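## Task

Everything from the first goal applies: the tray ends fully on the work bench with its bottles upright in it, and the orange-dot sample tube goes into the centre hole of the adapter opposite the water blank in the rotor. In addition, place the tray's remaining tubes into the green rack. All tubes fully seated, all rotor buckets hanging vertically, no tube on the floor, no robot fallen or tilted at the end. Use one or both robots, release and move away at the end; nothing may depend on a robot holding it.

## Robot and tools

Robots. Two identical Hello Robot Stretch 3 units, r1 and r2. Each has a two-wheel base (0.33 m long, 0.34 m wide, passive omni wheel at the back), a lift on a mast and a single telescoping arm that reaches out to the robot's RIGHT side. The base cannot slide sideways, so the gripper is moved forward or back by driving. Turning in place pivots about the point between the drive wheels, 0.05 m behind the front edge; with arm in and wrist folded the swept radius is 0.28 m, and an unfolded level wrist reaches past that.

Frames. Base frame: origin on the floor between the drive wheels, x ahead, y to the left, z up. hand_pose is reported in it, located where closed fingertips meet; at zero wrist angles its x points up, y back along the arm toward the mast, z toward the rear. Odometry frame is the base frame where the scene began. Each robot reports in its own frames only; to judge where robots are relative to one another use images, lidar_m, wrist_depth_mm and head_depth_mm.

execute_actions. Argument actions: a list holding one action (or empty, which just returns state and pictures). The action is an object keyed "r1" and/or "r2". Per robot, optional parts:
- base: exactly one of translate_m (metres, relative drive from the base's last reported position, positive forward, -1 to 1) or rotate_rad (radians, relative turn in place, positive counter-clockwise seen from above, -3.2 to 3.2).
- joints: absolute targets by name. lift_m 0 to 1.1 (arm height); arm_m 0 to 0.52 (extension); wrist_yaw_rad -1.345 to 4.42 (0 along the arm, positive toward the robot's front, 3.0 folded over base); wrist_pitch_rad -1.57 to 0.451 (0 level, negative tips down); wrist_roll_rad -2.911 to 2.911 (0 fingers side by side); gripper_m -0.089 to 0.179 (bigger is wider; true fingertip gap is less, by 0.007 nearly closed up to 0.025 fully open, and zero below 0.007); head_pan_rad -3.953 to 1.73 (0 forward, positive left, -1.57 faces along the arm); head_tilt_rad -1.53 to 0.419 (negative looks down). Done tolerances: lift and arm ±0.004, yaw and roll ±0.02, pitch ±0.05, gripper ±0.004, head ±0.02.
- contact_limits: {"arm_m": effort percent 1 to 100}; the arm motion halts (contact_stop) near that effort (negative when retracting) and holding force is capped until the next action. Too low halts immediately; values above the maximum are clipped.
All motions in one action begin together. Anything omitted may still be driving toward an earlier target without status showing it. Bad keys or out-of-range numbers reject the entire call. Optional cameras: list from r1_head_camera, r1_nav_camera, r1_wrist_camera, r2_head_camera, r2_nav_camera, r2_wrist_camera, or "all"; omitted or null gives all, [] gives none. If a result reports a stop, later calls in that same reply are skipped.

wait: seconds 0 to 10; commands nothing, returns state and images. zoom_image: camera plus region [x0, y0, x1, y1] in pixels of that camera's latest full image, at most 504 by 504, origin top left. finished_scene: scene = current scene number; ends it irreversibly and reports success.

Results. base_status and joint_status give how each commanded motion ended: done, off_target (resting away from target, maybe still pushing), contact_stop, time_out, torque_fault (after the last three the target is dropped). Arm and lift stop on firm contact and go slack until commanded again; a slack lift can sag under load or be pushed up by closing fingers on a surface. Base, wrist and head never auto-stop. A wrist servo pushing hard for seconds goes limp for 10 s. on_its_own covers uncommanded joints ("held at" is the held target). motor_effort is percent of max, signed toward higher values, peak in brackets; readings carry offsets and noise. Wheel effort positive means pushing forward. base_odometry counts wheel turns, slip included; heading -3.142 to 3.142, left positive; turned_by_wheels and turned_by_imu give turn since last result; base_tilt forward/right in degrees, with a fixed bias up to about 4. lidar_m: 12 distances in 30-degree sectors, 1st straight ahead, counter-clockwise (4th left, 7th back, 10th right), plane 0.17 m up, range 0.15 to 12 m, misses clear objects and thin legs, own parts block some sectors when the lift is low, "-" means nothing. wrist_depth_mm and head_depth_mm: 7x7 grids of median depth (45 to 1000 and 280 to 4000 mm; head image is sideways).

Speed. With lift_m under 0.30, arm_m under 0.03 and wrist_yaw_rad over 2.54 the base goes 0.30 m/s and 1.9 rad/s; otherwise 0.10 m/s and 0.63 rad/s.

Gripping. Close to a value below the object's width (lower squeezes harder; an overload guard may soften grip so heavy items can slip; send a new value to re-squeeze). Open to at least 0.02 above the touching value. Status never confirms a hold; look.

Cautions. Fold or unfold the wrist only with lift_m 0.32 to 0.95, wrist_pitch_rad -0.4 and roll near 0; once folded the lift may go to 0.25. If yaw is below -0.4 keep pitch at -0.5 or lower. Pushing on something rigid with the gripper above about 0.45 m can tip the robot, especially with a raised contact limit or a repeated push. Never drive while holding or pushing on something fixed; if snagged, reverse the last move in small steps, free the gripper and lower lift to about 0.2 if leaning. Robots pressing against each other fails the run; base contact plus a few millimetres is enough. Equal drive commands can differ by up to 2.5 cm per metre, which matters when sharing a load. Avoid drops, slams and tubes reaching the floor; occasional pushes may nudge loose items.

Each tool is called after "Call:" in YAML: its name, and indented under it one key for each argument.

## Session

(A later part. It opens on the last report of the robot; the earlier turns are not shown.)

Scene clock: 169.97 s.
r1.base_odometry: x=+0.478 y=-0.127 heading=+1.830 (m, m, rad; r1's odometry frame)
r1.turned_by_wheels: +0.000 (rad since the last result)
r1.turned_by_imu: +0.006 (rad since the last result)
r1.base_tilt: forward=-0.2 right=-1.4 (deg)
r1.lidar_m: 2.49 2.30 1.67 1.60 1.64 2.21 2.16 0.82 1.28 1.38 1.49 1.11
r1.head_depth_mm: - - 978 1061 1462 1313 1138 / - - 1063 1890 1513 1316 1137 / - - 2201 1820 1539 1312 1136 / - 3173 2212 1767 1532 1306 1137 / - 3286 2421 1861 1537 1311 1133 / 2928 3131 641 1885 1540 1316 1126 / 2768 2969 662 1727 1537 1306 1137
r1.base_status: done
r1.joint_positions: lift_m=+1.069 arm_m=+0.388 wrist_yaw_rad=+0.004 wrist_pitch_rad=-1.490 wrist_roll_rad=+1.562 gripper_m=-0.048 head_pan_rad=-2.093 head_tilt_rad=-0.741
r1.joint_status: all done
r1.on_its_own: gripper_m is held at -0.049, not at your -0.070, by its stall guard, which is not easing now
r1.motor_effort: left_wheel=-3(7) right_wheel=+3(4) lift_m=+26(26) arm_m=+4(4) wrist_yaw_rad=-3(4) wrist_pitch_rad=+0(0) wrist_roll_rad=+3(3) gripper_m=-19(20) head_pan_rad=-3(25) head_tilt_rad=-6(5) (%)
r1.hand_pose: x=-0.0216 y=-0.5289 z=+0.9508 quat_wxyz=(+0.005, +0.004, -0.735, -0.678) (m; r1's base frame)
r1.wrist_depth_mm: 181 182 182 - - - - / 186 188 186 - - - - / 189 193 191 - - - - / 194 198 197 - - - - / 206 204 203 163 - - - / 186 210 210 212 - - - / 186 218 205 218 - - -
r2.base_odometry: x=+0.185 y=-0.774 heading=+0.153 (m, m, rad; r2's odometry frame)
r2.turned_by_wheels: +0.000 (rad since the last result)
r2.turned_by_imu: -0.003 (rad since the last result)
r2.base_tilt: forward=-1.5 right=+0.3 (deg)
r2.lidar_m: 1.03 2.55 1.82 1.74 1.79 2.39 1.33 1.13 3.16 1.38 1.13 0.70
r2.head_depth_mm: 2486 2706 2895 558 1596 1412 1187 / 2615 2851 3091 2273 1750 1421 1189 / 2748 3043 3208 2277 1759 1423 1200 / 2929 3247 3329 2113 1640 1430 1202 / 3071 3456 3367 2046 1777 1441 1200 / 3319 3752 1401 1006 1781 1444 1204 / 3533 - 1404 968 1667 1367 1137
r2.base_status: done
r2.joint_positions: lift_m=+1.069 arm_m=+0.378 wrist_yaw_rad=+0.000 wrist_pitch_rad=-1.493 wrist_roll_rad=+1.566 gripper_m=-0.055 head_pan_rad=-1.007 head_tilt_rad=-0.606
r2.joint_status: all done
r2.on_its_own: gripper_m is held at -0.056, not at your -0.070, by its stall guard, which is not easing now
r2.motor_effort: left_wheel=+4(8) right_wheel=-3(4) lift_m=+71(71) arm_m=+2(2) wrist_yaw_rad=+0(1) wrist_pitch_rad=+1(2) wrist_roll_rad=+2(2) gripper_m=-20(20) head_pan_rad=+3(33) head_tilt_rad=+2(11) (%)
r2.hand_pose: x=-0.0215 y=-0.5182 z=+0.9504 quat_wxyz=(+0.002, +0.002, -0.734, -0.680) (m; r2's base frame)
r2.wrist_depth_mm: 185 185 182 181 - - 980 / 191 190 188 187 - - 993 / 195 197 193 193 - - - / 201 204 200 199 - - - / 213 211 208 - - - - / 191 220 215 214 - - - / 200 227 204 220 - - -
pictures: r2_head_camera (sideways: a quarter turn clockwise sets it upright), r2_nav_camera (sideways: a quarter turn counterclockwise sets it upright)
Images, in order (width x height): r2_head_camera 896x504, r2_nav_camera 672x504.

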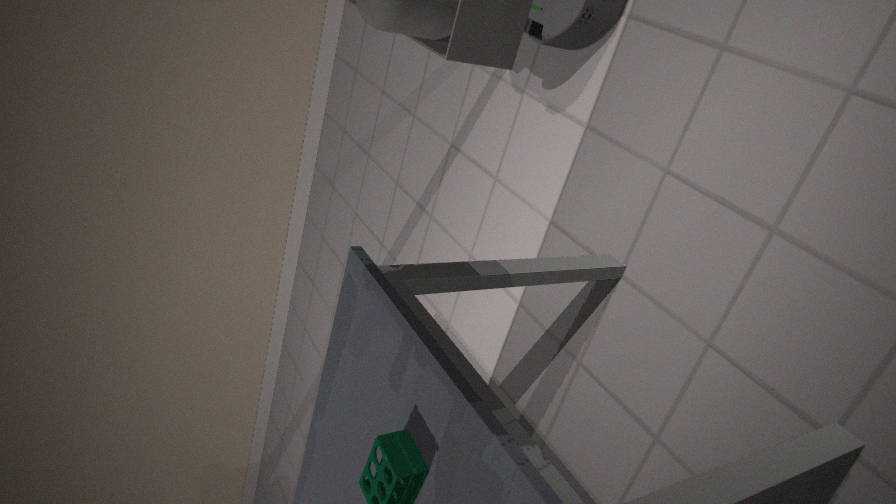

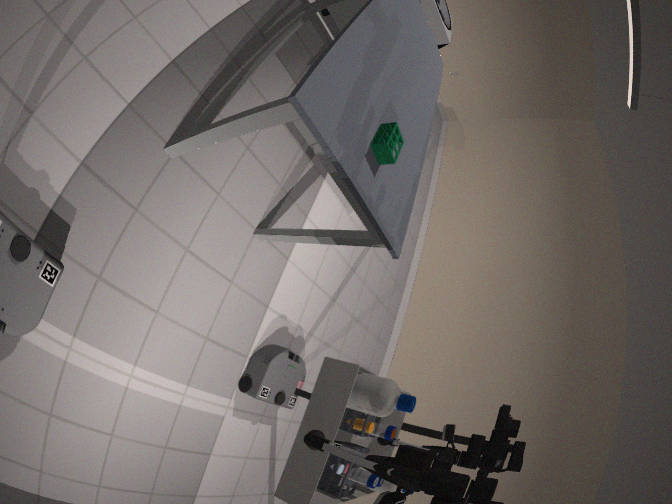

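Call:
execute_actions:
  actions:
    - {"r1":{"base":{"translate_m":-0.55}},"r2":{"base":{"translate_m":0.55}}}
  cameras: ["r2_head_camera"]

Scene clock: 181.30 s.
r1.base_odometry: x=+0.618 y=-0.658 heading=+1.829 (m, m, rad; r1's odometry frame)
r1.turned_by_wheels: +0.000 (rad since the last result)
r1.turned_by_imu: +0.004 (rad since the last result)
r1.base_tilt: forward=-0.3 right=-1.4 (deg)
r1.lidar_m: 1.63 2.31 1.66 1.58 1.64 2.19 1.81 1.59 0.47 1.09 3.24 1.64
r1.head_depth_mm: - - 945 1776 1542 1314 1138 / - - 978 847 1549 1297 1140 / - - 974 790 1554 1309 1130 / - 1343 970 758 1516 1316 1137 / - 3248 928 761 771 1222 1139 / 2991 3130 645 784 1501 1304 1134 / 2793 2926 660 1563 1547 1310 1125
r1.base_status: done
r1.joint_positions: lift_m=+1.069 arm_m=+0.388 wrist_yaw_rad=+0.003 wrist_pitch_rad=-1.496 wrist_roll_rad=+1.563 gripper_m=-0.048 head_pan_rad=-2.093 head_tilt_rad=-0.741
r1.joint_status: not commanded
r1.on_its_own: gripper_m is held at -0.049, not at your -0.070, by its stall guard, which is not easing now
r1.motor_effort: left_wheel=-3(7) right_wheel=+3(5) lift_m=+26(26) arm_m=+3(3) wrist_yaw_rad=-4(4) wrist_pitch_rad=+3(3) wrist_roll_rad=+2(3) gripper_m=-20(19) head_pan_rad=-3(3) head_tilt_rad=-5(5) (%)
r1.hand_pose: x=-0.0216 y=-0.5275 z=+0.9508 quat_wxyz=(+0.004, +0.004, -0.733, -0.680) (m; r1's base frame)
r1.wrist_depth_mm: 179 182 181 320 322 - - / 185 188 186 326 338 - - / 188 192 191 - - - - / 192 198 198 - - - - / 205 204 203 - - - - / 185 210 209 211 - - - / 185 218 204 - - - -
r2.base_odometry: x=+0.729 y=-0.691 heading=+0.153 (m, m, rad; r2's odometry frame)
r2.turned_by_wheels: +0.000 (rad since the last result)
r2.turned_by_imu: -0.002 (rad since the last result)
r2.base_tilt: forward=-1.5 right=+0.3 (deg)
r2.lidar_m: 0.97 2.58 1.84 1.76 1.81 2.41 1.66 1.88 3.14 0.92 0.29 0.39
r2.head_depth_mm: 2464 2708 2912 557 739 1342 1193 / 2579 2865 3034 940 719 585 528 / 2741 2998 3186 945 725 587 505 / 2890 3237 3319 950 728 590 532 / 3089 3416 3339 955 731 592 1176 / 3292 3690 3319 963 735 611 1207 / 3483 - 1410 968 737 651 1156
r2.base_status: done
r2.joint_positions: lift_m=+1.069 arm_m=+0.378 wrist_yaw_rad=+0.000 wrist_pitch_rad=-1.498 wrist_roll_rad=+1.566 gripper_m=-0.055 head_pan_rad=-1.007 head_tilt_rad=-0.606
r2.joint_status: not commanded
r2.on_its_own: gripper_m is held at -0.056, not at your -0.070, by its stall guard, which is not easing now
r2.motor_effort: left_wheel=+4(9) right_wheel=-2(4) lift_m=+71(71) arm_m=+2(2) wrist_yaw_rad=-1(0) wrist_pitch_rad=+4(4) wrist_roll_rad=+3(3) gripper_m=-20(20) head_pan_rad=+3(3) head_tilt_rad=+2(2) (%)
r2.hand_pose: x=-0.0215 y=-0.5170 z=+0.9504 quat_wxyz=(+0.002, +0.002, -0.732, -0.681) (m; r2's base frame)
r2.wrist_depth_mm: 184 184 182 181 - - 999 / 190 189 186 186 - - - / 194 196 193 193 - - - / 200 204 199 199 - - - / 211 210 208 - - - - / 191 219 215 214 366 360 - / 200 226 204 220 376 367 -
pictures: r2_head_camera (sideways: a quarter turn clockwise sets it upright)
Images, in order (width x height): r2_head_camera 896x504.

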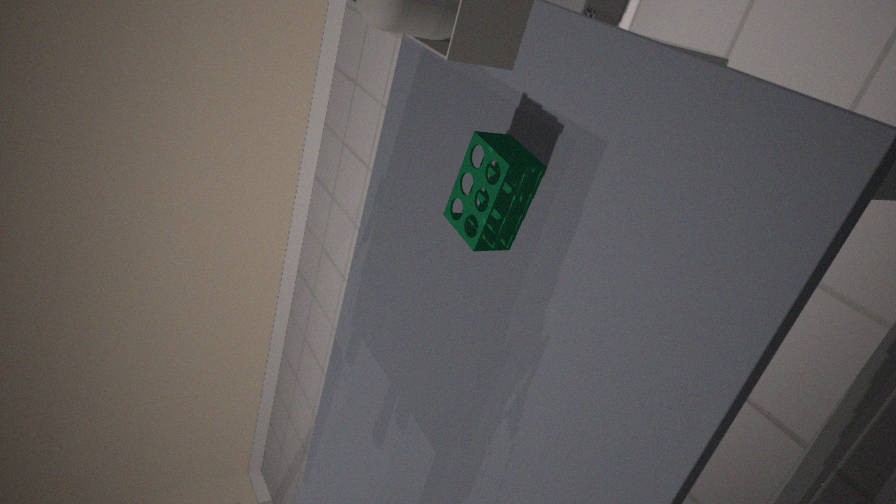

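Call:
execute_actions:
  actions:
    - {"r1":{"base":{"translate_m":-0.8},"joints":{"head_pan_rad":-1.35,"arm_m":0.384}},"r2":{"base":{"translate_m":0.8},"joints":{"head_pan_rad":-1.85,"head_tilt_rad":-0.74,"arm_m":0.374}}}
  cameras: ["r2_head_camera","r1_head_camera"]

Scene clock: 196.70 s.
r1.base_odometry: x=+0.823 y=-1.432 heading=+1.829 (m, m, rad; r1's odometry frame)
r1.turned_by_wheels: +0.000 (rad since the last result)
r1.turned_by_imu: +0.006 (rad since the last result)
r1.base_tilt: forward=-0.3 right=-1.3 (deg)
r1.lidar_m: 2.41 2.27 1.63 1.56 1.61 2.17 2.86 0.91 1.15 1.10 1.14 0.75
r1.head_depth_mm: - 744 669 720 662 1319 1140 / 969 812 689 739 677 1305 1138 / 2769 824 573 738 1430 1307 1142 / 2889 3083 580 760 1445 1313 1138 / 2885 3146 970 761 1468 1312 1136 / 2933 3188 928 757 1464 1301 1137 / 2990 3260 925 759 1502 1306 1137
r1.base_status: done
r1.joint_positions: lift_m=+1.069 arm_m=+0.384 wrist_yaw_rad=+0.002 wrist_pitch_rad=-1.499 wrist_roll_rad=+1.565 gripper_m=-0.048 head_pan_rad=-1.357 head_tilt_rad=-0.741
r1.joint_status: all done
r1.on_its_own: gripper_m is held at -0.049, not at your -0.070, by its stall guard, which is not easing now
r1.motor_effort: left_wheel=-4(8) right_wheel=+3(5) lift_m=+26(26) arm_m=-2(6) wrist_yaw_rad=-3(3) wrist_pitch_rad=+5(5) wrist_roll_rad=+2(2) gripper_m=-19(19) head_pan_rad=+2(30) head_tilt_rad=-5(5) (%)
r1.hand_pose: x=-0.0216 y=-0.5234 z=+0.9509 quat_wxyz=(+0.003, +0.002, -0.732, -0.681) (m; r1's base frame)
r1.wrist_depth_mm: 179 182 180 317 - - - / 185 186 186 326 - - - / 187 192 190 338 340 - - / 192 198 197 346 - - - / 204 203 203 - - - - / 186 209 209 211 - - - / 185 215 203 384 - - -
r2.base_odometry: x=+1.520 y=-0.569 heading=+0.153 (m, m, rad; r2's odometry frame)
r2.turned_by_wheels: +0.000 (rad since the last result)
r2.turned_by_imu: -0.003 (rad since the last result)
r2.base_tilt: forward=-1.5 right=+0.3 (deg)
r2.lidar_m: 1.11 2.63 1.87 1.78 1.83 2.43 2.45 0.37 0.26 0.25 0.26 0.35
r2.head_depth_mm: - 3228 1026 777 639 550 1089 / - 3201 1033 791 641 539 1135 / 2812 3098 1040 795 643 542 1097 / 2675 2936 699 749 645 543 1078 / - 791 702 749 649 545 498 / - - 675 733 651 546 480 / 712 2566 658 563 653 548 472
r2.base_status: done
r2.joint_positions: lift_m=+1.069 arm_m=+0.374 wrist_yaw_rad=+0.000 wrist_pitch_rad=-1.501 wrist_roll_rad=+1.566 gripper_m=-0.055 head_pan_rad=-1.843 head_tilt_rad=-0.730
r2.joint_status: all done
r2.on_its_own: gripper_m is held at -0.056, not at your -0.070, by its stall guard, which is not easing now
r2.motor_effort: left_wheel=+4(9) right_wheel=-2(4) lift_m=+71(71) arm_m=-3(5) wrist_yaw_rad=-1(0) wrist_pitch_rad=+5(5) wrist_roll_rad=+2(2) gripper_m=-20(20) head_pan_rad=-3(37) head_tilt_rad=-4(11) (%)
r2.hand_pose: x=-0.0215 y=-0.5126 z=+0.9504 quat_wxyz=(+0.002, +0.002, -0.731, -0.682) (m; r2's base frame)
r2.wrist_depth_mm: 184 184 181 179 314 310 303 / 189 191 187 187 321 319 313 / 194 196 193 193 334 328 319 / 201 204 199 199 342 337 330 / 209 211 206 - 355 349 343 / 192 218 216 215 364 355 354 / 199 227 204 219 379 369 369
pictures: r1_head_camera (sideways: a quarter turn clockwise sets it upright), r2_head_camera (sideways: a quarter turn clockwise sets it upright)
Images, in order (width x height): r1_head_camera 896x504, r2_head_camera 896x504.

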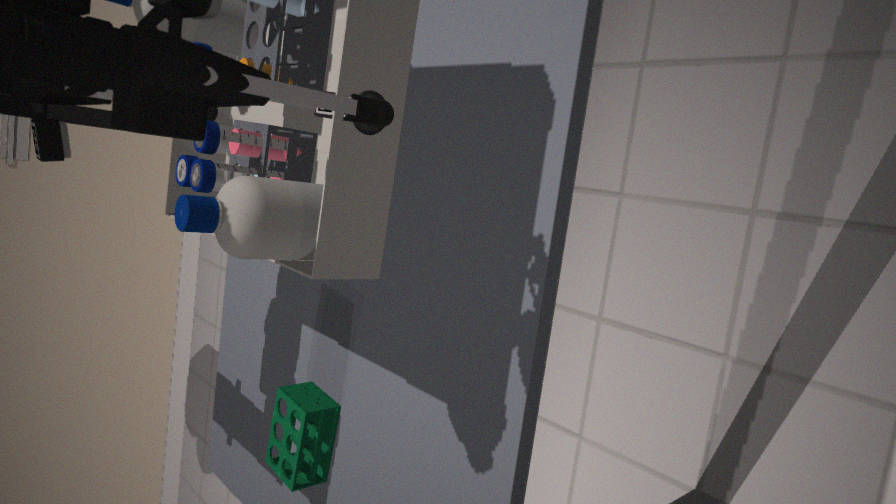

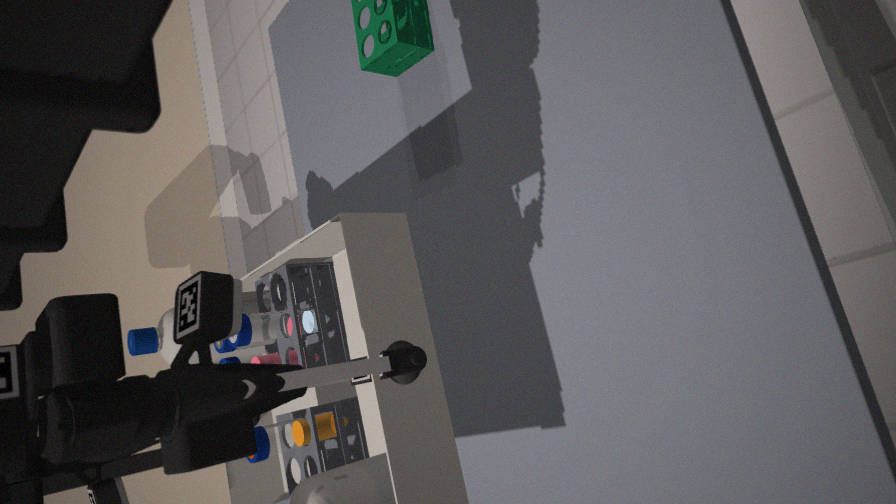

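Call:
execute_actions:
  actions:
    - {"r1":{"joints":{"lift_m":0.93}},"r2":{"joints":{"lift_m":0.93}}}
  cameras: []

Call:
execute_actions:
  actions:
    - {"r1":{"joints":{"gripper_m":0.04}},"r2":{"joints":{"gripper_m":0.04}}}
  cameras: []

Call:
execute_actions:
  actions:
    - {"r1":{"joints":{"lift_m":1.09}},"r2":{"joints":{"lift_m":1.09}}}
  cameras: []

Call:
execute_actions:
  actions:
    - {"r1":{"joints":{"arm_m":0.0,"head_pan_rad":-1.57,"head_tilt_rad":-0.7}},"r2":{"joints":{"arm_m":0.005,"head_pan_rad":-1.57,"head_tilt_rad":-0.9}}}
  cameras: ["r1_head_camera","r2_head_camera","r1_nav_camera"]

Scene clock: 206.73 s.
r1.base_odometry: x=+0.823 y=-1.432 heading=+1.829 (m, m, rad; r1's odometry frame)
r1.turned_by_wheels: +0.000 (rad since the last result)
r1.turned_by_imu: +0.001 (rad since the last result)
r1.base_tilt: forward=-0.2 right=-1.4 (deg)
r1.lidar_m: 2.41 2.27 1.63 1.57 1.61 2.17 2.86 0.91 1.15 1.11 1.14 0.75
r1.head_depth_mm: 2659 - - 748 663 1314 1144 / 728 831 - 748 675 1305 1136 / 2780 3006 800 691 1435 1311 1132 / 2842 3159 937 693 1433 1299 1132 / 2930 3139 966 757 1450 1311 1128 / 2949 3184 929 760 1465 1305 1135 / 3003 3247 933 759 1506 1294 1135
r1.base_status: not commanded
r1.joint_positions: lift_m=+0.930 arm_m=+0.384 wrist_yaw_rad=+0.002 wrist_pitch_rad=-1.499 wrist_roll_rad=+1.566 gripper_m=-0.048 head_pan_rad=-1.357 head_tilt_rad=-0.741
r1.joint_status: all done
r1.on_its_own: gripper_m is held at -0.049, not at your -0.070, by its stall guard, which is not easing now
r1.motor_effort: left_wheel=-3(4) right_wheel=+3(4) lift_m=+18(23) arm_m=-2(2) wrist_yaw_rad=-2(2) wrist_pitch_rad=+4(5) wrist_roll_rad=+1(2) gripper_m=-20(19) head_pan_rad=+3(3) head_tilt_rad=-5(5) (%)
r1.hand_pose: x=-0.0216 y=-0.5233 z=+0.8114 quat_wxyz=(+0.003, +0.002, -0.732, -0.682) (m; r1's base frame)
r1.wrist_depth_mm: 178 182 181 187 189 919 908 / 184 186 185 193 194 - 934 / 187 191 191 199 200 - 971 / 192 197 197 205 207 - 994 / 204 203 203 - 215 - - / 186 210 209 210 222 - - / 185 216 203 226 230 - -
r2.base_odometry: x=+1.520 y=-0.569 heading=+0.153 (m, m, rad; r2's odometry frame)
r2.turned_by_wheels: +0.000 (rad since the last result)
r2.turned_by_imu: +0.000 (rad since the last result)
r2.base_tilt: forward=-1.5 right=+0.3 (deg)
r2.lidar_m: 1.11 2.63 1.87 1.78 1.84 2.45 2.45 0.37 0.26 0.25 0.26 0.35
r2.head_depth_mm: 2923 3166 1026 - - - 1088 / 2807 3141 1084 - 609 538 1132 / 2695 3085 - 767 643 540 1096 / 2623 2868 1004 744 645 543 1079 / 2543 2783 - 784 648 543 498 / 2466 2652 - 762 647 547 481 / 1141 792 2591 603 634 548 472
r2.base_status: not commanded
r2.joint_positions: lift_m=+0.930 arm_m=+0.374 wrist_yaw_rad=+0.000 wrist_pitch_rad=-1.502 wrist_roll_rad=+1.566 gripper_m=-0.055 head_pan_rad=-1.843 head_tilt_rad=-0.730
r2.joint_status: all done
r2.on_its_own: gripper_m is held at -0.056, not at your -0.070, by its stall guard, which is not easing now
r2.motor_effort: left_wheel=+4(4) right_wheel=-2(2) lift_m=+27(64) arm_m=-3(3) wrist_yaw_rad=-1(1) wrist_pitch_rad=+5(5) wrist_roll_rad=+3(3) gripper_m=-20(20) head_pan_rad=-4(4) head_tilt_rad=-2(3) (%)
r2.hand_pose: x=-0.0215 y=-0.5125 z=+0.8118 quat_wxyz=(+0.002, +0.002, -0.731, -0.682) (m; r2's base frame)
r2.wrist_depth_mm: 184 184 181 180 186 183 179 / 190 191 186 186 191 188 185 / 194 197 193 192 197 193 190 / 201 203 200 199 202 199 197 / 211 212 207 - 210 206 202 / 191 219 215 215 215 212 208 / 200 226 204 219 224 218 215
pictures: none
No camera images: the call's "cameras" was empty. Leave "cameras" out to get every camera's image.

Scene clock: 208.17 s.
r1.base_odometry: x=+0.823 y=-1.432 heading=+1.829 (m, m, rad; r1's odometry frame)
r1.turned_by_wheels: +0.000 (rad since the last result)
r1.turned_by_imu: +0.000 (rad since the last result)
r1.base_tilt: forward=-0.2 right=-1.4 (deg)
r1.lidar_m: 2.40 2.26 1.63 1.57 1.61 2.17 2.86 0.91 1.15 1.10 1.14 0.75
r1.head_depth_mm: 2697 - - 744 661 1311 1141 / 727 829 - 760 680 1310 1133 / 2743 3060 773 696 1435 1306 1133 / 2821 3104 937 697 1422 1304 1135 / 2864 3142 970 761 1463 1308 1129 / 2958 3178 928 757 1452 1299 1135 / 3075 3191 931 756 1502 1301 1137
r1.base_status: not commanded
r1.joint_positions: lift_m=+0.930 arm_m=+0.384 wrist_yaw_rad=+0.002 wrist_pitch_rad=-1.491 wrist_roll_rad=+1.566 gripper_m=+0.040 head_pan_rad=-1.357 head_tilt_rad=-0.741
r1.joint_status: all done
r1.motor_effort: left_wheel=-4(4) right_wheel=+3(3) lift_m=+18(18) arm_m=-2(2) wrist_yaw_rad=-2(3) wrist_pitch_rad=+0(4) wrist_roll_rad=+1(1) gripper_m=+0(81) head_pan_rad=+2(3) head_tilt_rad=-5(5) (%)
r1.hand_pose: x=-0.0216 y=-0.5253 z=+0.8114 quat_wxyz=(+0.003, +0.002, -0.734, -0.679) (m; r1's base frame)
r1.wrist_depth_mm: 185 189 189 188 189 907 901 / 190 195 194 194 194 - 935 / 195 202 200 200 201 - 963 / 192 207 207 206 207 992 - / 215 215 212 213 213 - - / 188 220 221 220 224 - - / 195 227 208 227 229 - -
r2.base_odometry: x=+1.520 y=-0.569 heading=+0.153 (m, m, rad; r2's odometry frame)
r2.turned_by_wheels: +0.000 (rad since the last result)
r2.turned_by_imu: +0.000 (rad since the last result)
r2.base_tilt: forward=-1.4 right=+0.2 (deg)
r2.lidar_m: 1.11 2.63 1.87 1.78 1.83 2.45 2.45 0.37 0.26 0.25 0.26 0.35
r2.head_depth_mm: 2896 3173 1028 - - - 1087 / 2792 3153 1080 - 608 539 1134 / 2701 3069 - 768 643 541 1097 / 2612 2865 1004 770 645 542 1077 / 2551 - - 784 648 544 498 / 2467 2653 - 766 647 547 480 / 1137 793 2586 612 635 548 472
r2.base_status: not commanded
r2.joint_positions: lift_m=+0.930 arm_m=+0.374 wrist_yaw_rad=+0.000 wrist_pitch_rad=-1.492 wrist_roll_rad=+1.566 gripper_m=+0.040 head_pan_rad=-1.843 head_tilt_rad=-0.730
r2.joint_status: all done
r2.motor_effort: left_wheel=+3(3) right_wheel=-2(2) lift_m=+27(27) arm_m=-3(4) wrist_yaw_rad=+0(1) wrist_pitch_rad=+0(5) wrist_roll_rad=+2(2) gripper_m=+0(80) head_pan_rad=-3(3) head_tilt_rad=-4(4) (%)
r2.hand_pose: x=-0.0215 y=-0.5151 z=+0.8117 quat_wxyz=(+0.002, +0.002, -0.734, -0.679) (m; r2's base frame)
r2.wrist_depth_mm: 191 195 192 189 186 182 179 / 184 201 197 194 191 188 184 / 205 208 204 200 197 193 189 / 206 214 210 206 202 199 194 / 210 223 217 213 208 205 200 / 200 227 225 221 214 212 207 / 224 236 224 225 225 217 213
pictures: none
No camera images: the call's "cameras" was empty. Leave "cameras" out to get every camera's image.

Scene clock: 210.47 s.
r1.base_odometry: x=+0.823 y=-1.432 heading=+1.829 (m, m, rad; r1's odometry frame)
r1.turned_by_wheels: +0.000 (rad since the last result)
r1.turned_by_imu: +0.001 (rad since the last result)
r1.base_tilt: forward=-0.3 right=-1.4 (deg)
r1.lidar_m: 2.41 2.26 1.63 1.56 1.61 2.18 2.86 0.90 1.15 1.11 1.14 0.75
r1.head_depth_mm: - 3005 827 743 662 1312 1137 / 966 1460 927 759 677 1315 1135 / 2784 3015 773 697 1425 1307 1135 / 2830 3126 935 695 1425 1307 1137 / 2889 3127 974 759 1466 1299 1135 / 2974 3183 932 756 1466 1304 1132 / 3002 3259 931 758 1493 1302 1131
r1.base_status: not commanded
r1.joint_positions: lift_m=+1.090 arm_m=+0.384 wrist_yaw_rad=+0.002 wrist_pitch_rad=-1.491 wrist_roll_rad=+1.566 gripper_m=+0.040 head_pan_rad=-1.357 head_tilt_rad=-0.741
r1.joint_status: all done
r1.motor_effort: left_wheel=-3(4) right_wheel=+3(3) lift_m=+22(24) arm_m=-2(2) wrist_yaw_rad=-2(2) wrist_pitch_rad=+0(1) wrist_roll_rad=+2(1) gripper_m=+1(1) head_pan_rad=+3(3) head_tilt_rad=-5(4) (%)
r1.hand_pose: x=-0.0215 y=-0.5254 z=+0.9711 quat_wxyz=(+0.003, +0.002, -0.735, -0.679) (m; r1's base frame)
r1.wrist_depth_mm: 343 286 339 340 - - - / 338 295 348 346 - - - / 360 304 363 360 365 - - / 378 335 373 371 - - - / 392 318 381 382 - - - / 393 275 314 391 - - - / 422 420 255 405 - - -
r2.base_odometry: x=+1.520 y=-0.569 heading=+0.153 (m, m, rad; r2's odometry frame)
r2.turned_by_wheels: +0.000 (rad since the last result)
r2.turned_by_imu: +0.000 (rad since the last result)
r2.base_tilt: forward=-1.5 right=+0.2 (deg)
r2.lidar_m: 1.11 2.62 1.87 1.78 1.84 2.45 2.45 0.37 0.26 0.25 0.26 0.35
r2.head_depth_mm: 2998 3181 1028 776 637 551 1092 / 2848 3129 1034 791 641 539 1130 / 2710 3036 1040 795 643 541 1098 / 2627 2991 1048 771 646 543 1079 / 2643 2942 868 781 648 543 499 / - - 1542 767 647 546 480 / 945 2698 2597 611 635 547 472
r2.base_status: not commanded
r2.joint_positions: lift_m=+1.089 arm_m=+0.374 wrist_yaw_rad=+0.000 wrist_pitch_rad=-1.491 wrist_roll_rad=+1.566 gripper_m=+0.040 head_pan_rad=-1.843 head_tilt_rad=-0.730
r2.joint_status: all done
r2.motor_effort: left_wheel=+3(3) right_wheel=-2(2) lift_m=+62(66) arm_m=-3(3) wrist_yaw_rad=-2(0) wrist_pitch_rad=+0(1) wrist_roll_rad=+3(2) gripper_m=+0(0) head_pan_rad=-3(3) head_tilt_rad=-3(3) (%)
r2.hand_pose: x=-0.0215 y=-0.5152 z=+0.9706 quat_wxyz=(+0.002, +0.002, -0.734, -0.679) (m; r2's base frame)
r2.wrist_depth_mm: 321 296 327 334 332 326 318 / 255 300 351 349 340 335 327 / 376 311 361 358 355 345 337 / 394 375 380 369 362 352 347 / 407 329 386 374 370 363 368 / 402 341 268 302 383 379 376 / 440 429 340 328 397 388 -
pictures: none
No camera images: the call's "cameras" was empty. Leave "cameras" out to get every camera's image.

Scene clock: 214.50 s.
r1.base_odometry: x=+0.823 y=-1.432 heading=+1.829 (m, m, rad; r1's odometry frame)
r1.turned_by_wheels: +0.000 (rad since the last result)
r1.turned_by_imu: +0.001 (rad since the last result)
r1.base_tilt: forward=-0.2 right=-1.5 (deg)
r1.lidar_m: 2.40 2.28 1.63 1.56 1.61 2.18 2.86 0.91 1.15 1.11 1.14 0.75
r1.head_depth_mm: - - - - - 1286 1155 / - - - - - - 1127 / - - - - - - - / 2639 3108 969 784 - - 1147 / 2808 3130 964 655 - 1256 1151 / 2749 3093 1035 765 700 1328 1143 / 2762 3036 1030 792 678 1327 1147
r1.base_status: not commanded
r1.joint_positions: lift_m=+1.090 arm_m=+0.000 wrist_yaw_rad=+0.002 wrist_pitch_rad=-1.490 wrist_roll_rad=+1.566 gripper_m=+0.040 head_pan_rad=-1.563 head_tilt_rad=-0.705
r1.joint_status: all done
r1.motor_effort: left_wheel=-3(4) right_wheel=+3(4) lift_m=+22(22) arm_m=-3(2) wrist_yaw_rad=-1(3) wrist_pitch_rad=+0(0) wrist_roll_rad=+1(2) gripper_m=+0(1) head_pan_rad=-2(15) head_tilt_rad=+2(10) (%)
r1.hand_pose: x=-0.0215 y=-0.1417 z=+0.9711 quat_wxyz=(+0.003, +0.002, -0.735, -0.678) (m; r1's base frame)
r1.wrist_depth_mm: 354 - - - - - - / 359 - - - - - - / 370 - - - - - - / 383 - - - - - - / 393 - - - - - - / 406 - - - - - - / 426 - - - - - -
r2.base_odometry: x=+1.520 y=-0.569 heading=+0.153 (m, m, rad; r2's odometry frame)
r2.turned_by_wheels: +0.000 (rad since the last result)
r2.turned_by_imu: +0.000 (rad since the last result)
r2.base_tilt: forward=-1.5 right=+0.3 (deg)
r2.lidar_m: 1.11 2.63 1.87 1.78 1.84 2.45 2.45 0.37 0.26 0.25 0.26 0.35
r2.head_depth_mm: - - - - 559 1002 1070 / - - - - - 1004 1093 / - - - - - 532 1092 / 2493 927 786 - 552 1170 1077 / 2617 2545 625 662 566 534 1061 / 2604 2551 824 679 579 536 1067 / 2570 2586 828 682 581 536 1073
r2.base_status: not commanded
r2.joint_positions: lift_m=+1.089 arm_m=+0.005 wrist_yaw_rad=+0.000 wrist_pitch_rad=-1.490 wrist_roll_rad=+1.566 gripper_m=+0.040 head_pan_rad=-1.577 head_tilt_rad=-0.889
r2.joint_status: all done
r2.motor_effort: left_wheel=+4(3) right_wheel=-2(2) lift_m=+62(63) arm_m=-4(7) wrist_yaw_rad=+0(1) wrist_pitch_rad=+0(1) wrist_roll_rad=+2(2) gripper_m=+1(0) head_pan_rad=+3(22) head_tilt_rad=-3(13) (%)
r2.hand_pose: x=-0.0215 y=-0.1465 z=+0.9706 quat_wxyz=(+0.002, +0.002, -0.735, -0.678) (m; r2's base frame)
r2.wrist_depth_mm: 365 358 347 - - - 999 / 372 368 360 - - - - / 386 378 367 - - - - / 392 392 380 - - - - / 412 407 396 - - - - / 428 419 410 - - - - / 445 428 420 - - - -
pictures: r1_head_camera (sideways: a quarter turn clockwise sets it upright), r1_nav_camera (sideways: a quarter turn counterclockwise sets it upright), r2_head_camera (sideways: a quarter turn clockwise sets it upright)
Images, in order (width x height): r1_head_camera 896x504, r1_nav_camera 672x504, r2_head_camera 896x504.

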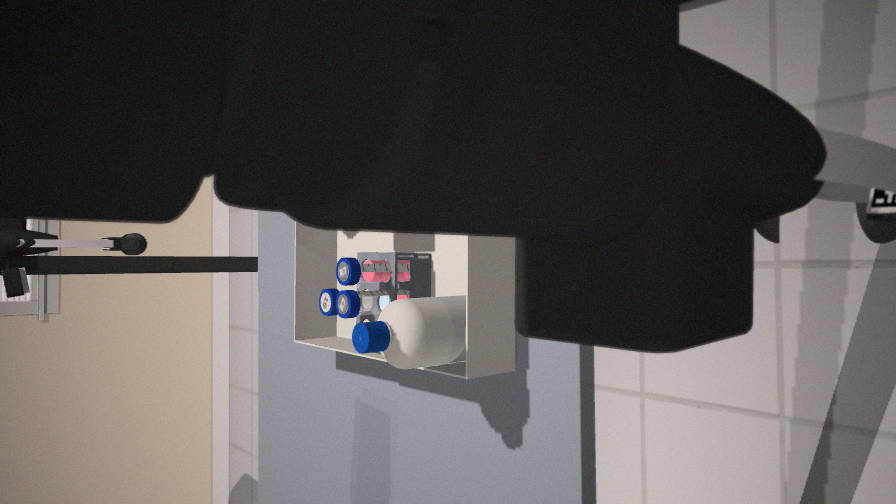

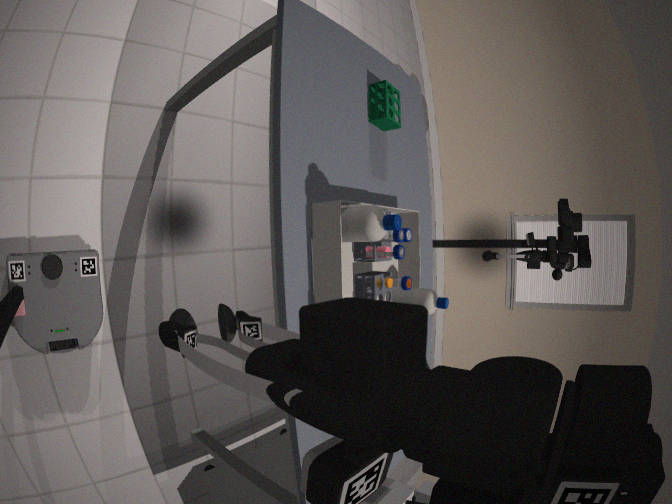

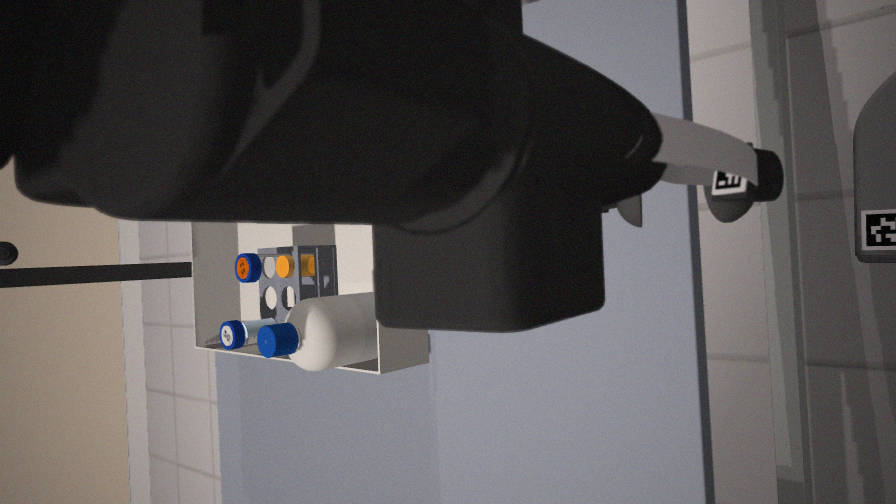

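Call:
execute_actions:
  actions:
    - {"r1":{"joints":{"wrist_pitch_rad":-0.8,"wrist_roll_rad":0,"gripper_m":0.07,"arm_m":0.25,"head_tilt_rad":-0.6}}}
  cameras: ["r1_head_camera","r1_wrist_camera"]

Scene clock: 229.10 s.
r1.base_odometry: x=+0.823 y=-1.432 heading=+1.829 (m, m, rad; r1's odometry frame)
r1.turned_by_wheels: +0.000 (rad since the last result)
r1.turned_by_imu: +0.001 (rad since the last result)
r1.base_tilt: forward=-0.3 right=-1.4 (deg)
r1.lidar_m: 2.41 2.27 1.63 1.57 1.61 2.17 2.86 0.90 1.15 1.10 1.14 0.75
r1.head_depth_mm: 2842 3104 3157 908 705 1384 1195 / - 3221 3075 873 683 1382 1198 / - - 974 826 676 1378 1183 / 1068 2926 1195 833 676 1375 1199 / 2718 3124 3089 664 665 1379 1188 / 2669 3027 3057 900 694 1371 1195 / 2707 3025 3131 902 700 1372 1186
r1.base_status: not commanded
r1.joint_positions: lift_m=+1.090 arm_m=+0.250 wrist_yaw_rad=+0.001 wrist_pitch_rad=-0.816 wrist_roll_rad=+0.004 gripper_m=+0.070 head_pan_rad=-1.563 head_tilt_rad=-0.606
r1.joint_status: all done
r1.motor_effort: left_wheel=-3(3) right_wheel=+3(3) lift_m=+22(22) arm_m=+3(5) wrist_yaw_rad=+0(2) wrist_pitch_rad=+8(9) wrist_roll_rad=-2(3) gripper_m=+1(80) head_pan_rad=-3(2) head_tilt_rad=+3(16) (%)
r1.hand_pose: x=-0.0215 y=-0.5526 z=+1.0253 quat_wxyz=(+0.648, +0.280, -0.650, -0.281) (m; r1's base frame)
r1.wrist_depth_mm: 673 688 707 714 731 756 754 / 595 599 537 529 621 648 663 / 522 538 535 535 542 569 582 / 471 485 398 449 435 513 517 / 435 440 415 435 451 462 464 / 398 392 397 407 - 425 427 / 368 362 338 377 378 386 390
r2.base_odometry: x=+1.520 y=-0.569 heading=+0.153 (m, m, rad; r2's odometry frame)
r2.turned_by_wheels: +0.000 (rad since the last result)
r2.turned_by_imu: +0.000 (rad since the last result)
r2.base_tilt: forward=-1.5 right=+0.3 (deg)
r2.lidar_m: 1.11 2.63 1.87 1.78 1.83 2.45 2.45 0.37 0.27 0.25 0.26 0.35
r2.head_depth_mm: - - - - 559 999 1070 / - - - - - 1003 1093 / - - - - - 530 1092 / 2517 924 790 - 552 1172 1075 / 2607 2521 624 662 567 534 1066 / 2609 2544 822 681 580 536 1069 / 2574 2577 828 683 582 536 1069
r2.base_status: not commanded
r2.joint_positions: lift_m=+1.089 arm_m=+0.005 wrist_yaw_rad=+0.000 wrist_pitch_rad=-1.490 wrist_roll_rad=+1.566 gripper_m=+0.040 head_pan_rad=-1.577 head_tilt_rad=-0.889
r2.joint_status: not commanded
r2.motor_effort: left_wheel=+4(3) right_wheel=-2(2) lift_m=+62(63) arm_m=-4(4) wrist_yaw_rad=-2(0) wrist_pitch_rad=+0(0) wrist_roll_rad=+2(2) gripper_m=+0(0) head_pan_rad=+2(3) head_tilt_rad=-4(3) (%)
r2.hand_pose: x=-0.0215 y=-0.1465 z=+0.9706 quat_wxyz=(+0.002, +0.002, -0.735, -0.678) (m; r2's base frame)
r2.wrist_depth_mm: 360 357 346 - - - 993 / 374 367 356 - - - - / 384 376 366 - - - - / 396 388 379 - - - - / 411 403 396 - - - - / 429 416 411 - - - - / 447 435 422 - - - -
pictures: r1_head_camera (sideways: a quarter turn clockwise sets it upright), r1_wrist_camera
Images, in order (width x height): r1_head_camera 896x504, r1_wrist_camera 644x364.

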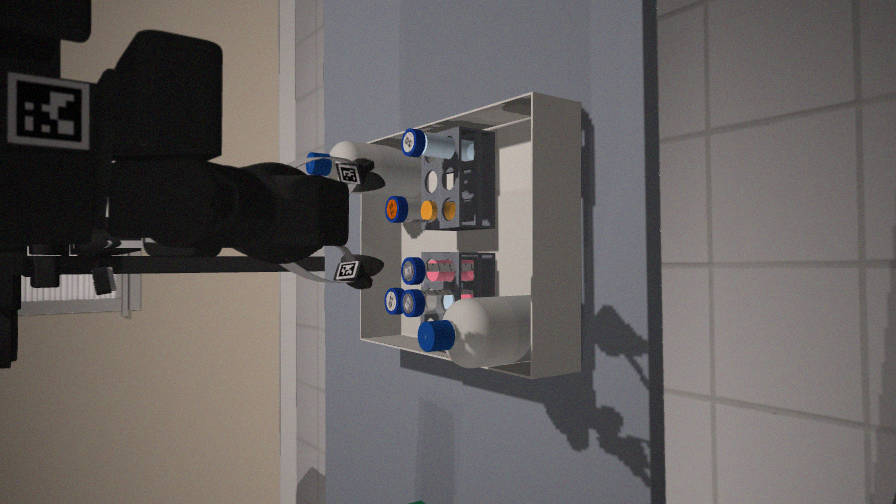

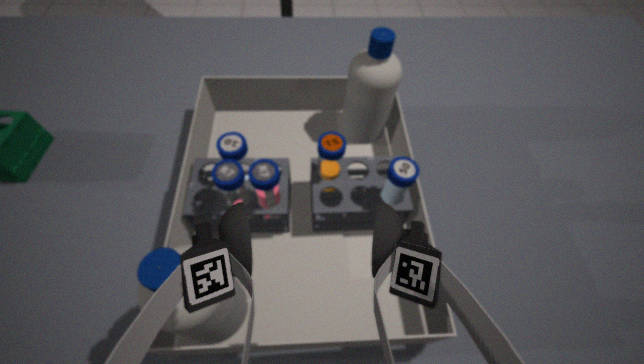

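Call:
execute_actions:
  actions:
    - {"r1":{"base":{"translate_m":-0.11},"joints":{"arm_m":0.36}}}
  cameras: ["r1_wrist_camera"]

Scene clock: 250.10 s.
r1.base_odometry: x=+0.851 y=-1.538 heading=+1.829 (m, m, rad; r1's odometry frame)
r1.turned_by_wheels: +0.000 (rad since the last result)
r1.turned_by_imu: +0.001 (rad since the last result)
r1.base_tilt: forward=-0.3 right=-1.3 (deg)
r1.lidar_m: 2.52 2.27 1.63 1.56 1.61 2.17 2.75 0.82 1.16 1.11 1.14 0.84
r1.head_depth_mm: 2889 3128 3078 907 708 1365 1200 / - 3148 3109 909 706 1377 1196 / - 3143 1199 870 691 1386 1187 / 2777 3024 974 826 674 1379 1190 / 1055 2983 1575 825 675 1374 1192 / 2686 2979 3083 800 673 1373 1192 / 2727 3084 3125 867 675 1365 1187
r1.base_status: done
r1.joint_positions: lift_m=+1.090 arm_m=+0.360 wrist_yaw_rad=+0.001 wrist_pitch_rad=-0.816 wrist_roll_rad=+0.004 gripper_m=+0.070 head_pan_rad=-1.563 head_tilt_rad=-0.606
r1.joint_status: all done
r1.motor_effort: left_wheel=-3(9) right_wheel=+3(4) lift_m=+22(22) arm_m=+3(1) wrist_yaw_rad=-1(0) wrist_pitch_rad=+8(8) wrist_roll_rad=-2(2) gripper_m=+0(0) head_pan_rad=-2(4) head_tilt_rad=+3(3) (%)
r1.hand_pose: x=-0.0215 y=-0.6626 z=+1.0253 quat_wxyz=(+0.648, +0.280, -0.650, -0.281) (m; r1's base frame)
r1.wrist_depth_mm: - - - - - - - / 592 603 617 627 635 646 657 / 530 528 479 375 557 574 586 / 476 469 485 462 505 510 518 / 427 405 436 434 464 455 469 / 341 290 352 382 - 423 428 / 339 362 371 375 383 386 390
r2.base_odometry: x=+1.520 y=-0.569 heading=+0.153 (m, m, rad; r2's odometry frame)
r2.turned_by_wheels: +0.000 (rad since the last result)
r2.turned_by_imu: +0.000 (rad since the last result)
r2.base_tilt: forward=-1.5 right=+0.2 (deg)
r2.lidar_m: 1.11 2.63 1.87 1.79 1.83 2.44 2.45 0.37 0.26 0.25 0.26 0.35
r2.head_depth_mm: - - - - 560 998 1067 / - - - - - 1004 1092 / - - - - - 531 1095 / 2606 926 789 - 552 1175 1072 / 2503 1498 623 662 566 535 1063 / 2522 2550 824 680 580 536 1069 / 2580 2575 827 683 582 536 1066
r2.base_status: not commanded
r2.joint_positions: lift_m=+1.089 arm_m=+0.005 wrist_yaw_rad=+0.000 wrist_pitch_rad=-1.490 wrist_roll_rad=+1.566 gripper_m=+0.040 head_pan_rad=-1.577 head_tilt_rad=-0.889
r2.joint_status: not commanded
r2.motor_effort: left_wheel=+3(4) right_wheel=-2(2) lift_m=+62(63) arm_m=-4(4) wrist_yaw_rad=+0(1) wrist_pitch_rad=+0(0) wrist_roll_rad=+3(2) gripper_m=+0(0) head_pan_rad=+3(2) head_tilt_rad=-4(4) (%)
r2.hand_pose: x=-0.0215 y=-0.1465 z=+0.9706 quat_wxyz=(+0.002, +0.002, -0.735, -0.678) (m; r2's base frame)
r2.wrist_depth_mm: 364 356 347 - - - 989 / 375 368 363 - - - - / 384 376 368 - - - - / 396 392 381 - - - - / 409 405 398 - - - - / 428 422 409 - - - - / 443 439 417 - - - -
pictures: r1_wrist_camera
Images, in order (width x height): r1_wrist_camera 644x364.

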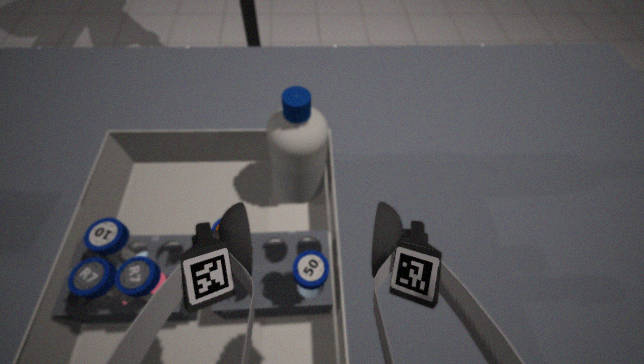

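Call:
execute_actions:
  actions:
    - {"r1":{"joints":{"arm_m":0.415,"lift_m":1.0}}}
  cameras: ["r1_wrist_camera"]

Scene clock: 258.60 s.
r1.base_odometry: x=+0.851 y=-1.538 heading=+1.829 (m, m, rad; r1's odometry frame)
r1.turned_by_wheels: +0.000 (rad since the last result)
r1.turned_by_imu: +0.001 (rad since the last result)
r1.base_tilt: forward=-0.3 right=-1.4 (deg)
r1.lidar_m: 2.52 2.26 1.63 1.56 1.61 2.17 2.75 0.81 1.15 1.11 1.14 0.84
r1.head_depth_mm: 2748 2978 1139 908 708 1375 1192 / 2770 - 3102 902 707 1375 1200 / 2690 - 1202 871 694 1378 1192 / 2716 2993 1166 827 675 1371 1189 / 1058 3030 1581 819 673 1372 1191 / 2692 3036 3133 800 675 1375 1197 / 2705 3009 3081 866 674 1373 1188
r1.base_status: not commanded
r1.joint_positions: lift_m=+1.000 arm_m=+0.415 wrist_yaw_rad=+0.001 wrist_pitch_rad=-0.815 wrist_roll_rad=+0.004 gripper_m=+0.070 head_pan_rad=-1.563 head_tilt_rad=-0.606
r1.joint_status: all done
r1.motor_effort: left_wheel=-3(3) right_wheel=+3(3) lift_m=+14(19) arm_m=+4(4) wrist_yaw_rad=-1(0) wrist_pitch_rad=+8(8) wrist_roll_rad=-2(2) gripper_m=+0(1) head_pan_rad=-2(3) head_tilt_rad=+2(4) (%)
r1.hand_pose: x=-0.0215 y=-0.7177 z=+0.9359 quat_wxyz=(+0.648, +0.280, -0.650, -0.281) (m; r1's base frame)
r1.wrist_depth_mm: 531 535 553 556 570 582 594 / 464 473 480 275 498 508 513 / 362 367 359 266 439 450 450 / 333 374 378 349 389 396 403 / 325 341 346 345 366 362 364 / 255 261 256 270 - 329 333 / 183 238 265 231 302 303 306
r2.base_odometry: x=+1.520 y=-0.569 heading=+0.153 (m, m, rad; r2's odometry frame)
r2.turned_by_wheels: +0.000 (rad since the last result)
r2.turned_by_imu: +0.000 (rad since the last result)
r2.base_tilt: forward=-1.5 right=+0.3 (deg)
r2.lidar_m: 1.11 2.63 1.87 1.78 1.83 2.45 2.45 0.37 0.26 0.25 0.26 0.35
r2.head_depth_mm: - - - - 560 999 1075 / - - - - - 1005 1091 / - - - - - 531 1092 / 2594 923 789 - 553 1172 1080 / 2449 1436 625 662 566 534 1065 / 2539 2481 826 680 579 535 1068 / 2571 2574 828 683 582 536 1072
r2.base_status: not commanded
r2.joint_positions: lift_m=+1.089 arm_m=+0.005 wrist_yaw_rad=+0.000 wrist_pitch_rad=-1.490 wrist_roll_rad=+1.566 gripper_m=+0.040 head_pan_rad=-1.577 head_tilt_rad=-0.889
r2.joint_status: not commanded
r2.motor_effort: left_wheel=+3(4) right_wheel=-2(2) lift_m=+63(62) arm_m=-4(4) wrist_yaw_rad=-1(2) wrist_pitch_rad=+0(0) wrist_roll_rad=+2(2) gripper_m=+0(1) head_pan_rad=+3(3) head_tilt_rad=-4(4) (%)
r2.hand_pose: x=-0.0215 y=-0.1465 z=+0.9706 quat_wxyz=(+0.002, +0.002, -0.735, -0.678) (m; r2's base frame)
r2.wrist_depth_mm: 363 357 349 - - - - / 374 366 358 - - - - / 386 379 366 - - - - / 400 389 380 - - - - / 408 406 397 - - - - / 428 417 410 - - - - / 449 435 420 - - - -
pictures: r1_wrist_camera
Images, in order (width x height): r1_wrist_camera 644x364.

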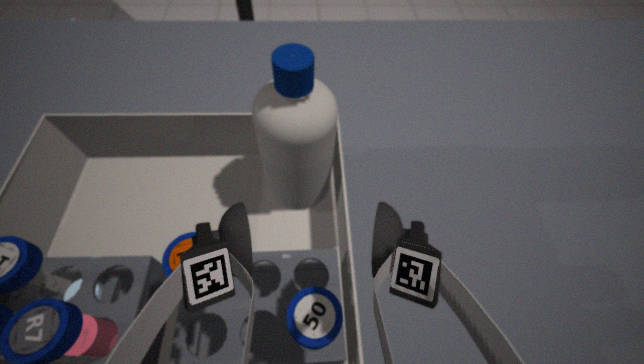

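Call:
execute_actions:
  actions:
    - {"r1":{"joints":{"arm_m":0.395,"lift_m":0.965}}}
  cameras: ["r1_wrist_camera","r1_head_camera"]

Scene clock: 271.07 s.
r1.base_odometry: x=+0.851 y=-1.538 heading=+1.829 (m, m, rad; r1's odometry frame)
r1.turned_by_wheels: +0.000 (rad since the last result)
r1.turned_by_imu: +0.001 (rad since the last result)
r1.base_tilt: forward=-0.3 right=-1.4 (deg)
r1.lidar_m: 2.52 2.27 1.63 1.56 1.61 2.18 2.75 0.82 1.15 1.11 1.14 0.84
r1.head_depth_mm: 2722 3050 - 873 707 1380 1194 / 2771 2965 1202 905 708 1374 1188 / 2781 3016 1134 869 692 1371 1192 / 2727 3042 3102 824 672 1371 1198 / 1050 2983 1570 822 675 1383 1199 / 2701 3043 3141 801 675 1383 1196 / 2715 3060 3083 867 673 1380 1201
r1.base_status: not commanded
r1.joint_positions: lift_m=+0.965 arm_m=+0.395 wrist_yaw_rad=+0.001 wrist_pitch_rad=-0.815 wrist_roll_rad=+0.004 gripper_m=+0.070 head_pan_rad=-1.563 head_tilt_rad=-0.606
r1.joint_status: all done
r1.motor_effort: left_wheel=-3(3) right_wheel=+3(3) lift_m=+14(14) arm_m=-3(1) wrist_yaw_rad=-1(1) wrist_pitch_rad=+8(8) wrist_roll_rad=-2(2) gripper_m=+1(1) head_pan_rad=-3(3) head_tilt_rad=+4(3) (%)
r1.hand_pose: x=-0.0215 y=-0.6985 z=+0.9009 quat_wxyz=(+0.648, +0.280, -0.650, -0.281) (m; r1's base frame)
r1.wrist_depth_mm: 472 479 490 251 510 520 531 / 333 338 331 240 444 452 461 / 334 361 366 295 392 398 407 / 322 334 337 334 351 355 361 / 253 246 275 254 323 322 326 / 195 229 257 209 - 294 297 / 205 228 250 252 269 270 273
r2.base_odometry: x=+1.520 y=-0.569 heading=+0.153 (m, m, rad; r2's odometry frame)
r2.turned_by_wheels: +0.000 (rad since the last result)
r2.turned_by_imu: +0.000 (rad since the last result)
r2.base_tilt: forward=-1.5 right=+0.2 (deg)
r2.lidar_m: 1.11 2.62 1.87 1.78 1.83 2.44 2.45 0.37 0.26 0.25 0.26 0.35
r2.head_depth_mm: - - - - 558 999 1070 / - - - - - 1001 1093 / - - - - - 531 1093 / 2623 926 789 - 552 1171 1076 / 709 1466 626 664 566 534 1066 / 2527 2467 822 679 580 535 1063 / 2591 2572 832 684 581 537 1070
r2.base_status: not commanded
r2.joint_positions: lift_m=+1.089 arm_m=+0.005 wrist_yaw_rad=+0.000 wrist_pitch_rad=-1.490 wrist_roll_rad=+1.566 gripper_m=+0.040 head_pan_rad=-1.577 head_tilt_rad=-0.889
r2.joint_status: not commanded
r2.motor_effort: left_wheel=+3(3) right_wheel=-2(2) lift_m=+63(62) arm_m=-4(4) wrist_yaw_rad=+0(1) wrist_pitch_rad=+0(0) wrist_roll_rad=+3(2) gripper_m=+0(0) head_pan_rad=+3(3) head_tilt_rad=-4(3) (%)
r2.hand_pose: x=-0.0215 y=-0.1465 z=+0.9706 quat_wxyz=(+0.002, +0.002, -0.735, -0.678) (m; r2's base frame)
r2.wrist_depth_mm: 364 358 349 - - - 997 / 373 366 355 - - - - / 389 378 374 - - - - / 396 395 382 - - - - / 410 403 395 - - - - / 428 418 410 - - - - / 445 431 425 - - - -
pictures: r1_head_camera (sideways: a quarter turn clockwise sets it upright), r1_wrist_camera
Images, in order (width x height): r1_head_camera 896x504, r1_wrist_camera 644x364.

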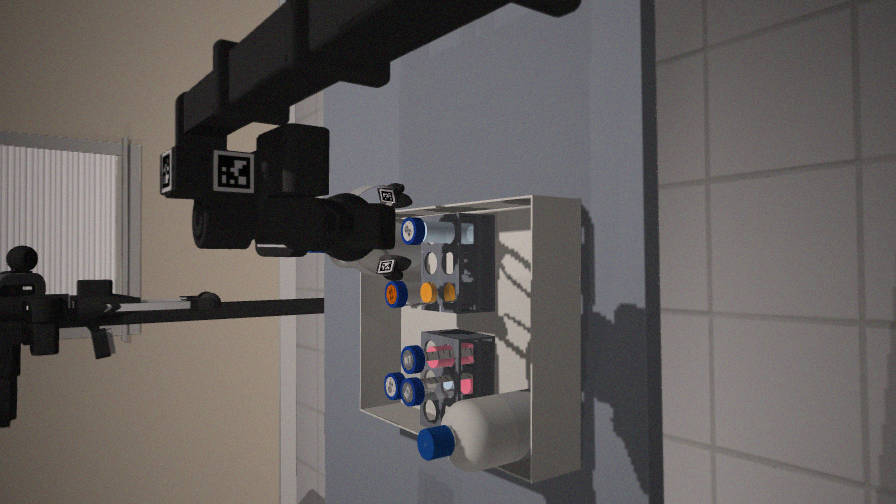

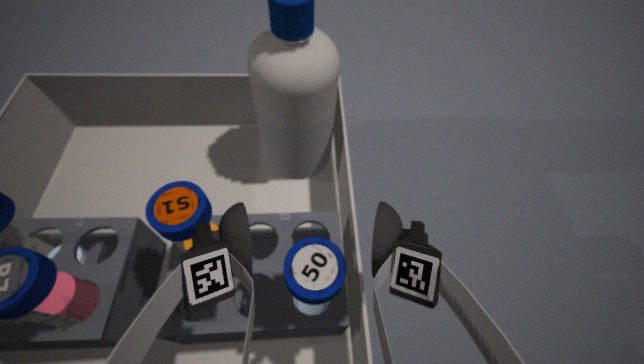

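Call:
execute_actions:
  actions:
    - {"r1":{"joints":{"arm_m":0.40,"lift_m":0.93}}}
  cameras: ["r1_wrist_camera","r1_head_camera"]

Scene clock: 278.07 s.
r1.base_odometry: x=+0.851 y=-1.538 heading=+1.829 (m, m, rad; r1's odometry frame)
r1.turned_by_wheels: +0.000 (rad since the last result)
r1.turned_by_imu: +0.001 (rad since the last result)
r1.base_tilt: forward=-0.2 right=-1.4 (deg)
r1.lidar_m: 2.52 2.27 1.64 1.56 1.61 2.17 2.75 0.82 1.16 1.10 1.14 0.84
r1.head_depth_mm: 2745 3078 3326 - 707 1381 1194 / 2776 3028 - 890 704 1382 1187 / 2744 3020 - 869 694 1371 1196 / 2722 3058 3212 827 675 1370 1190 / 1063 2986 1567 823 674 1374 1194 / 2724 3022 3107 799 673 1368 1191 / 2689 3006 3084 865 675 1367 1199
r1.base_status: not commanded
r1.joint_positions: lift_m=+0.930 arm_m=+0.400 wrist_yaw_rad=+0.001 wrist_pitch_rad=-0.815 wrist_roll_rad=+0.004 gripper_m=+0.070 head_pan_rad=-1.563 head_tilt_rad=-0.606
r1.joint_status: all done
r1.motor_effort: left_wheel=-3(3) right_wheel=+3(3) lift_m=+14(14) arm_m=+4(3) wrist_yaw_rad=-1(1) wrist_pitch_rad=+8(8) wrist_roll_rad=-2(2) gripper_m=+0(0) head_pan_rad=-3(2) head_tilt_rad=+2(3) (%)
r1.hand_pose: x=-0.0215 y=-0.7027 z=+0.8659 quat_wxyz=(+0.648, +0.280, -0.650, -0.281) (m; r1's base frame)
r1.wrist_depth_mm: 415 422 283 201 451 458 463 / 301 308 303 233 392 394 404 / 313 325 324 276 344 349 354 / 289 155 296 299 309 313 315 / 211 203 209 144 286 282 288 / 187 200 234 136 - 258 262 / 188 214 200 222 235 238 239
r2.base_odometry: x=+1.520 y=-0.569 heading=+0.153 (m, m, rad; r2's odometry frame)
r2.turned_by_wheels: +0.000 (rad since the last result)
r2.turned_by_imu: +0.000 (rad since the last result)
r2.base_tilt: forward=-1.6 right=+0.2 (deg)
r2.lidar_m: 1.11 2.63 1.87 1.78 1.83 2.46 2.45 0.37 0.26 0.25 0.26 0.35
r2.head_depth_mm: - - - - 559 1001 1072 / - - - - - 1006 1092 / - - - - - 531 1089 / 2615 922 789 - 552 1177 1078 / 709 921 625 663 568 533 1064 / 2552 2546 801 680 580 536 1071 / 2584 2556 828 684 582 537 1071
r2.base_status: not commanded
r2.joint_positions: lift_m=+1.089 arm_m=+0.005 wrist_yaw_rad=+0.000 wrist_pitch_rad=-1.490 wrist_roll_rad=+1.566 gripper_m=+0.040 head_pan_rad=-1.577 head_tilt_rad=-0.889
r2.joint_status: not commanded
r2.motor_effort: left_wheel=+4(4) right_wheel=-2(2) lift_m=+62(62) arm_m=-4(4) wrist_yaw_rad=+0(1) wrist_pitch_rad=+0(0) wrist_roll_rad=+2(2) gripper_m=+0(0) head_pan_rad=+3(3) head_tilt_rad=-3(4) (%)
r2.hand_pose: x=-0.0215 y=-0.1465 z=+0.9706 quat_wxyz=(+0.002, +0.002, -0.735, -0.678) (m; r2's base frame)
r2.wrist_depth_mm: 365 354 349 - - - 998 / 374 367 360 - - - - / 383 378 374 - - - - / 398 388 381 - - - - / 411 407 392 - - - - / 430 418 411 - - - - / 445 437 424 - - - -
pictures: r1_head_camera (sideways: a quarter turn clockwise sets it upright), r1_wrist_camera
Images, in order (width x height): r1_head_camera 896x504, r1_wrist_camera 644x364.

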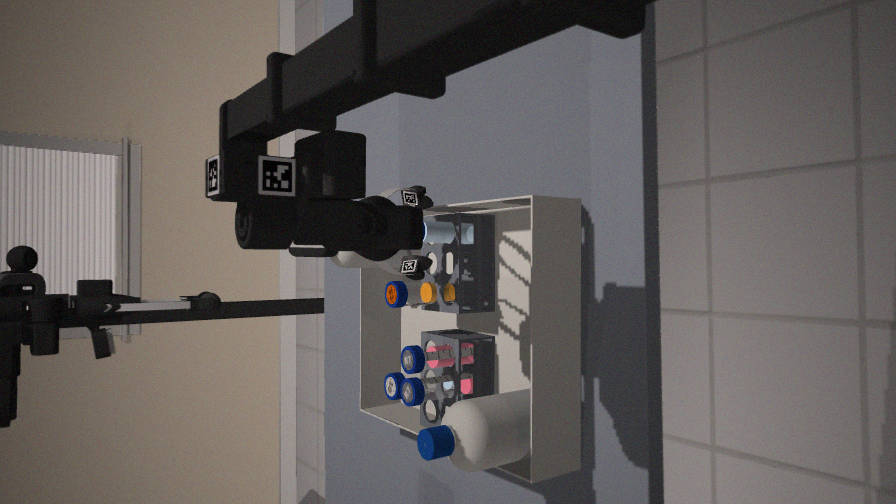

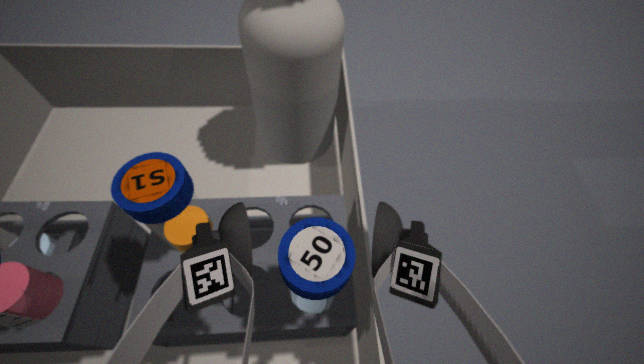

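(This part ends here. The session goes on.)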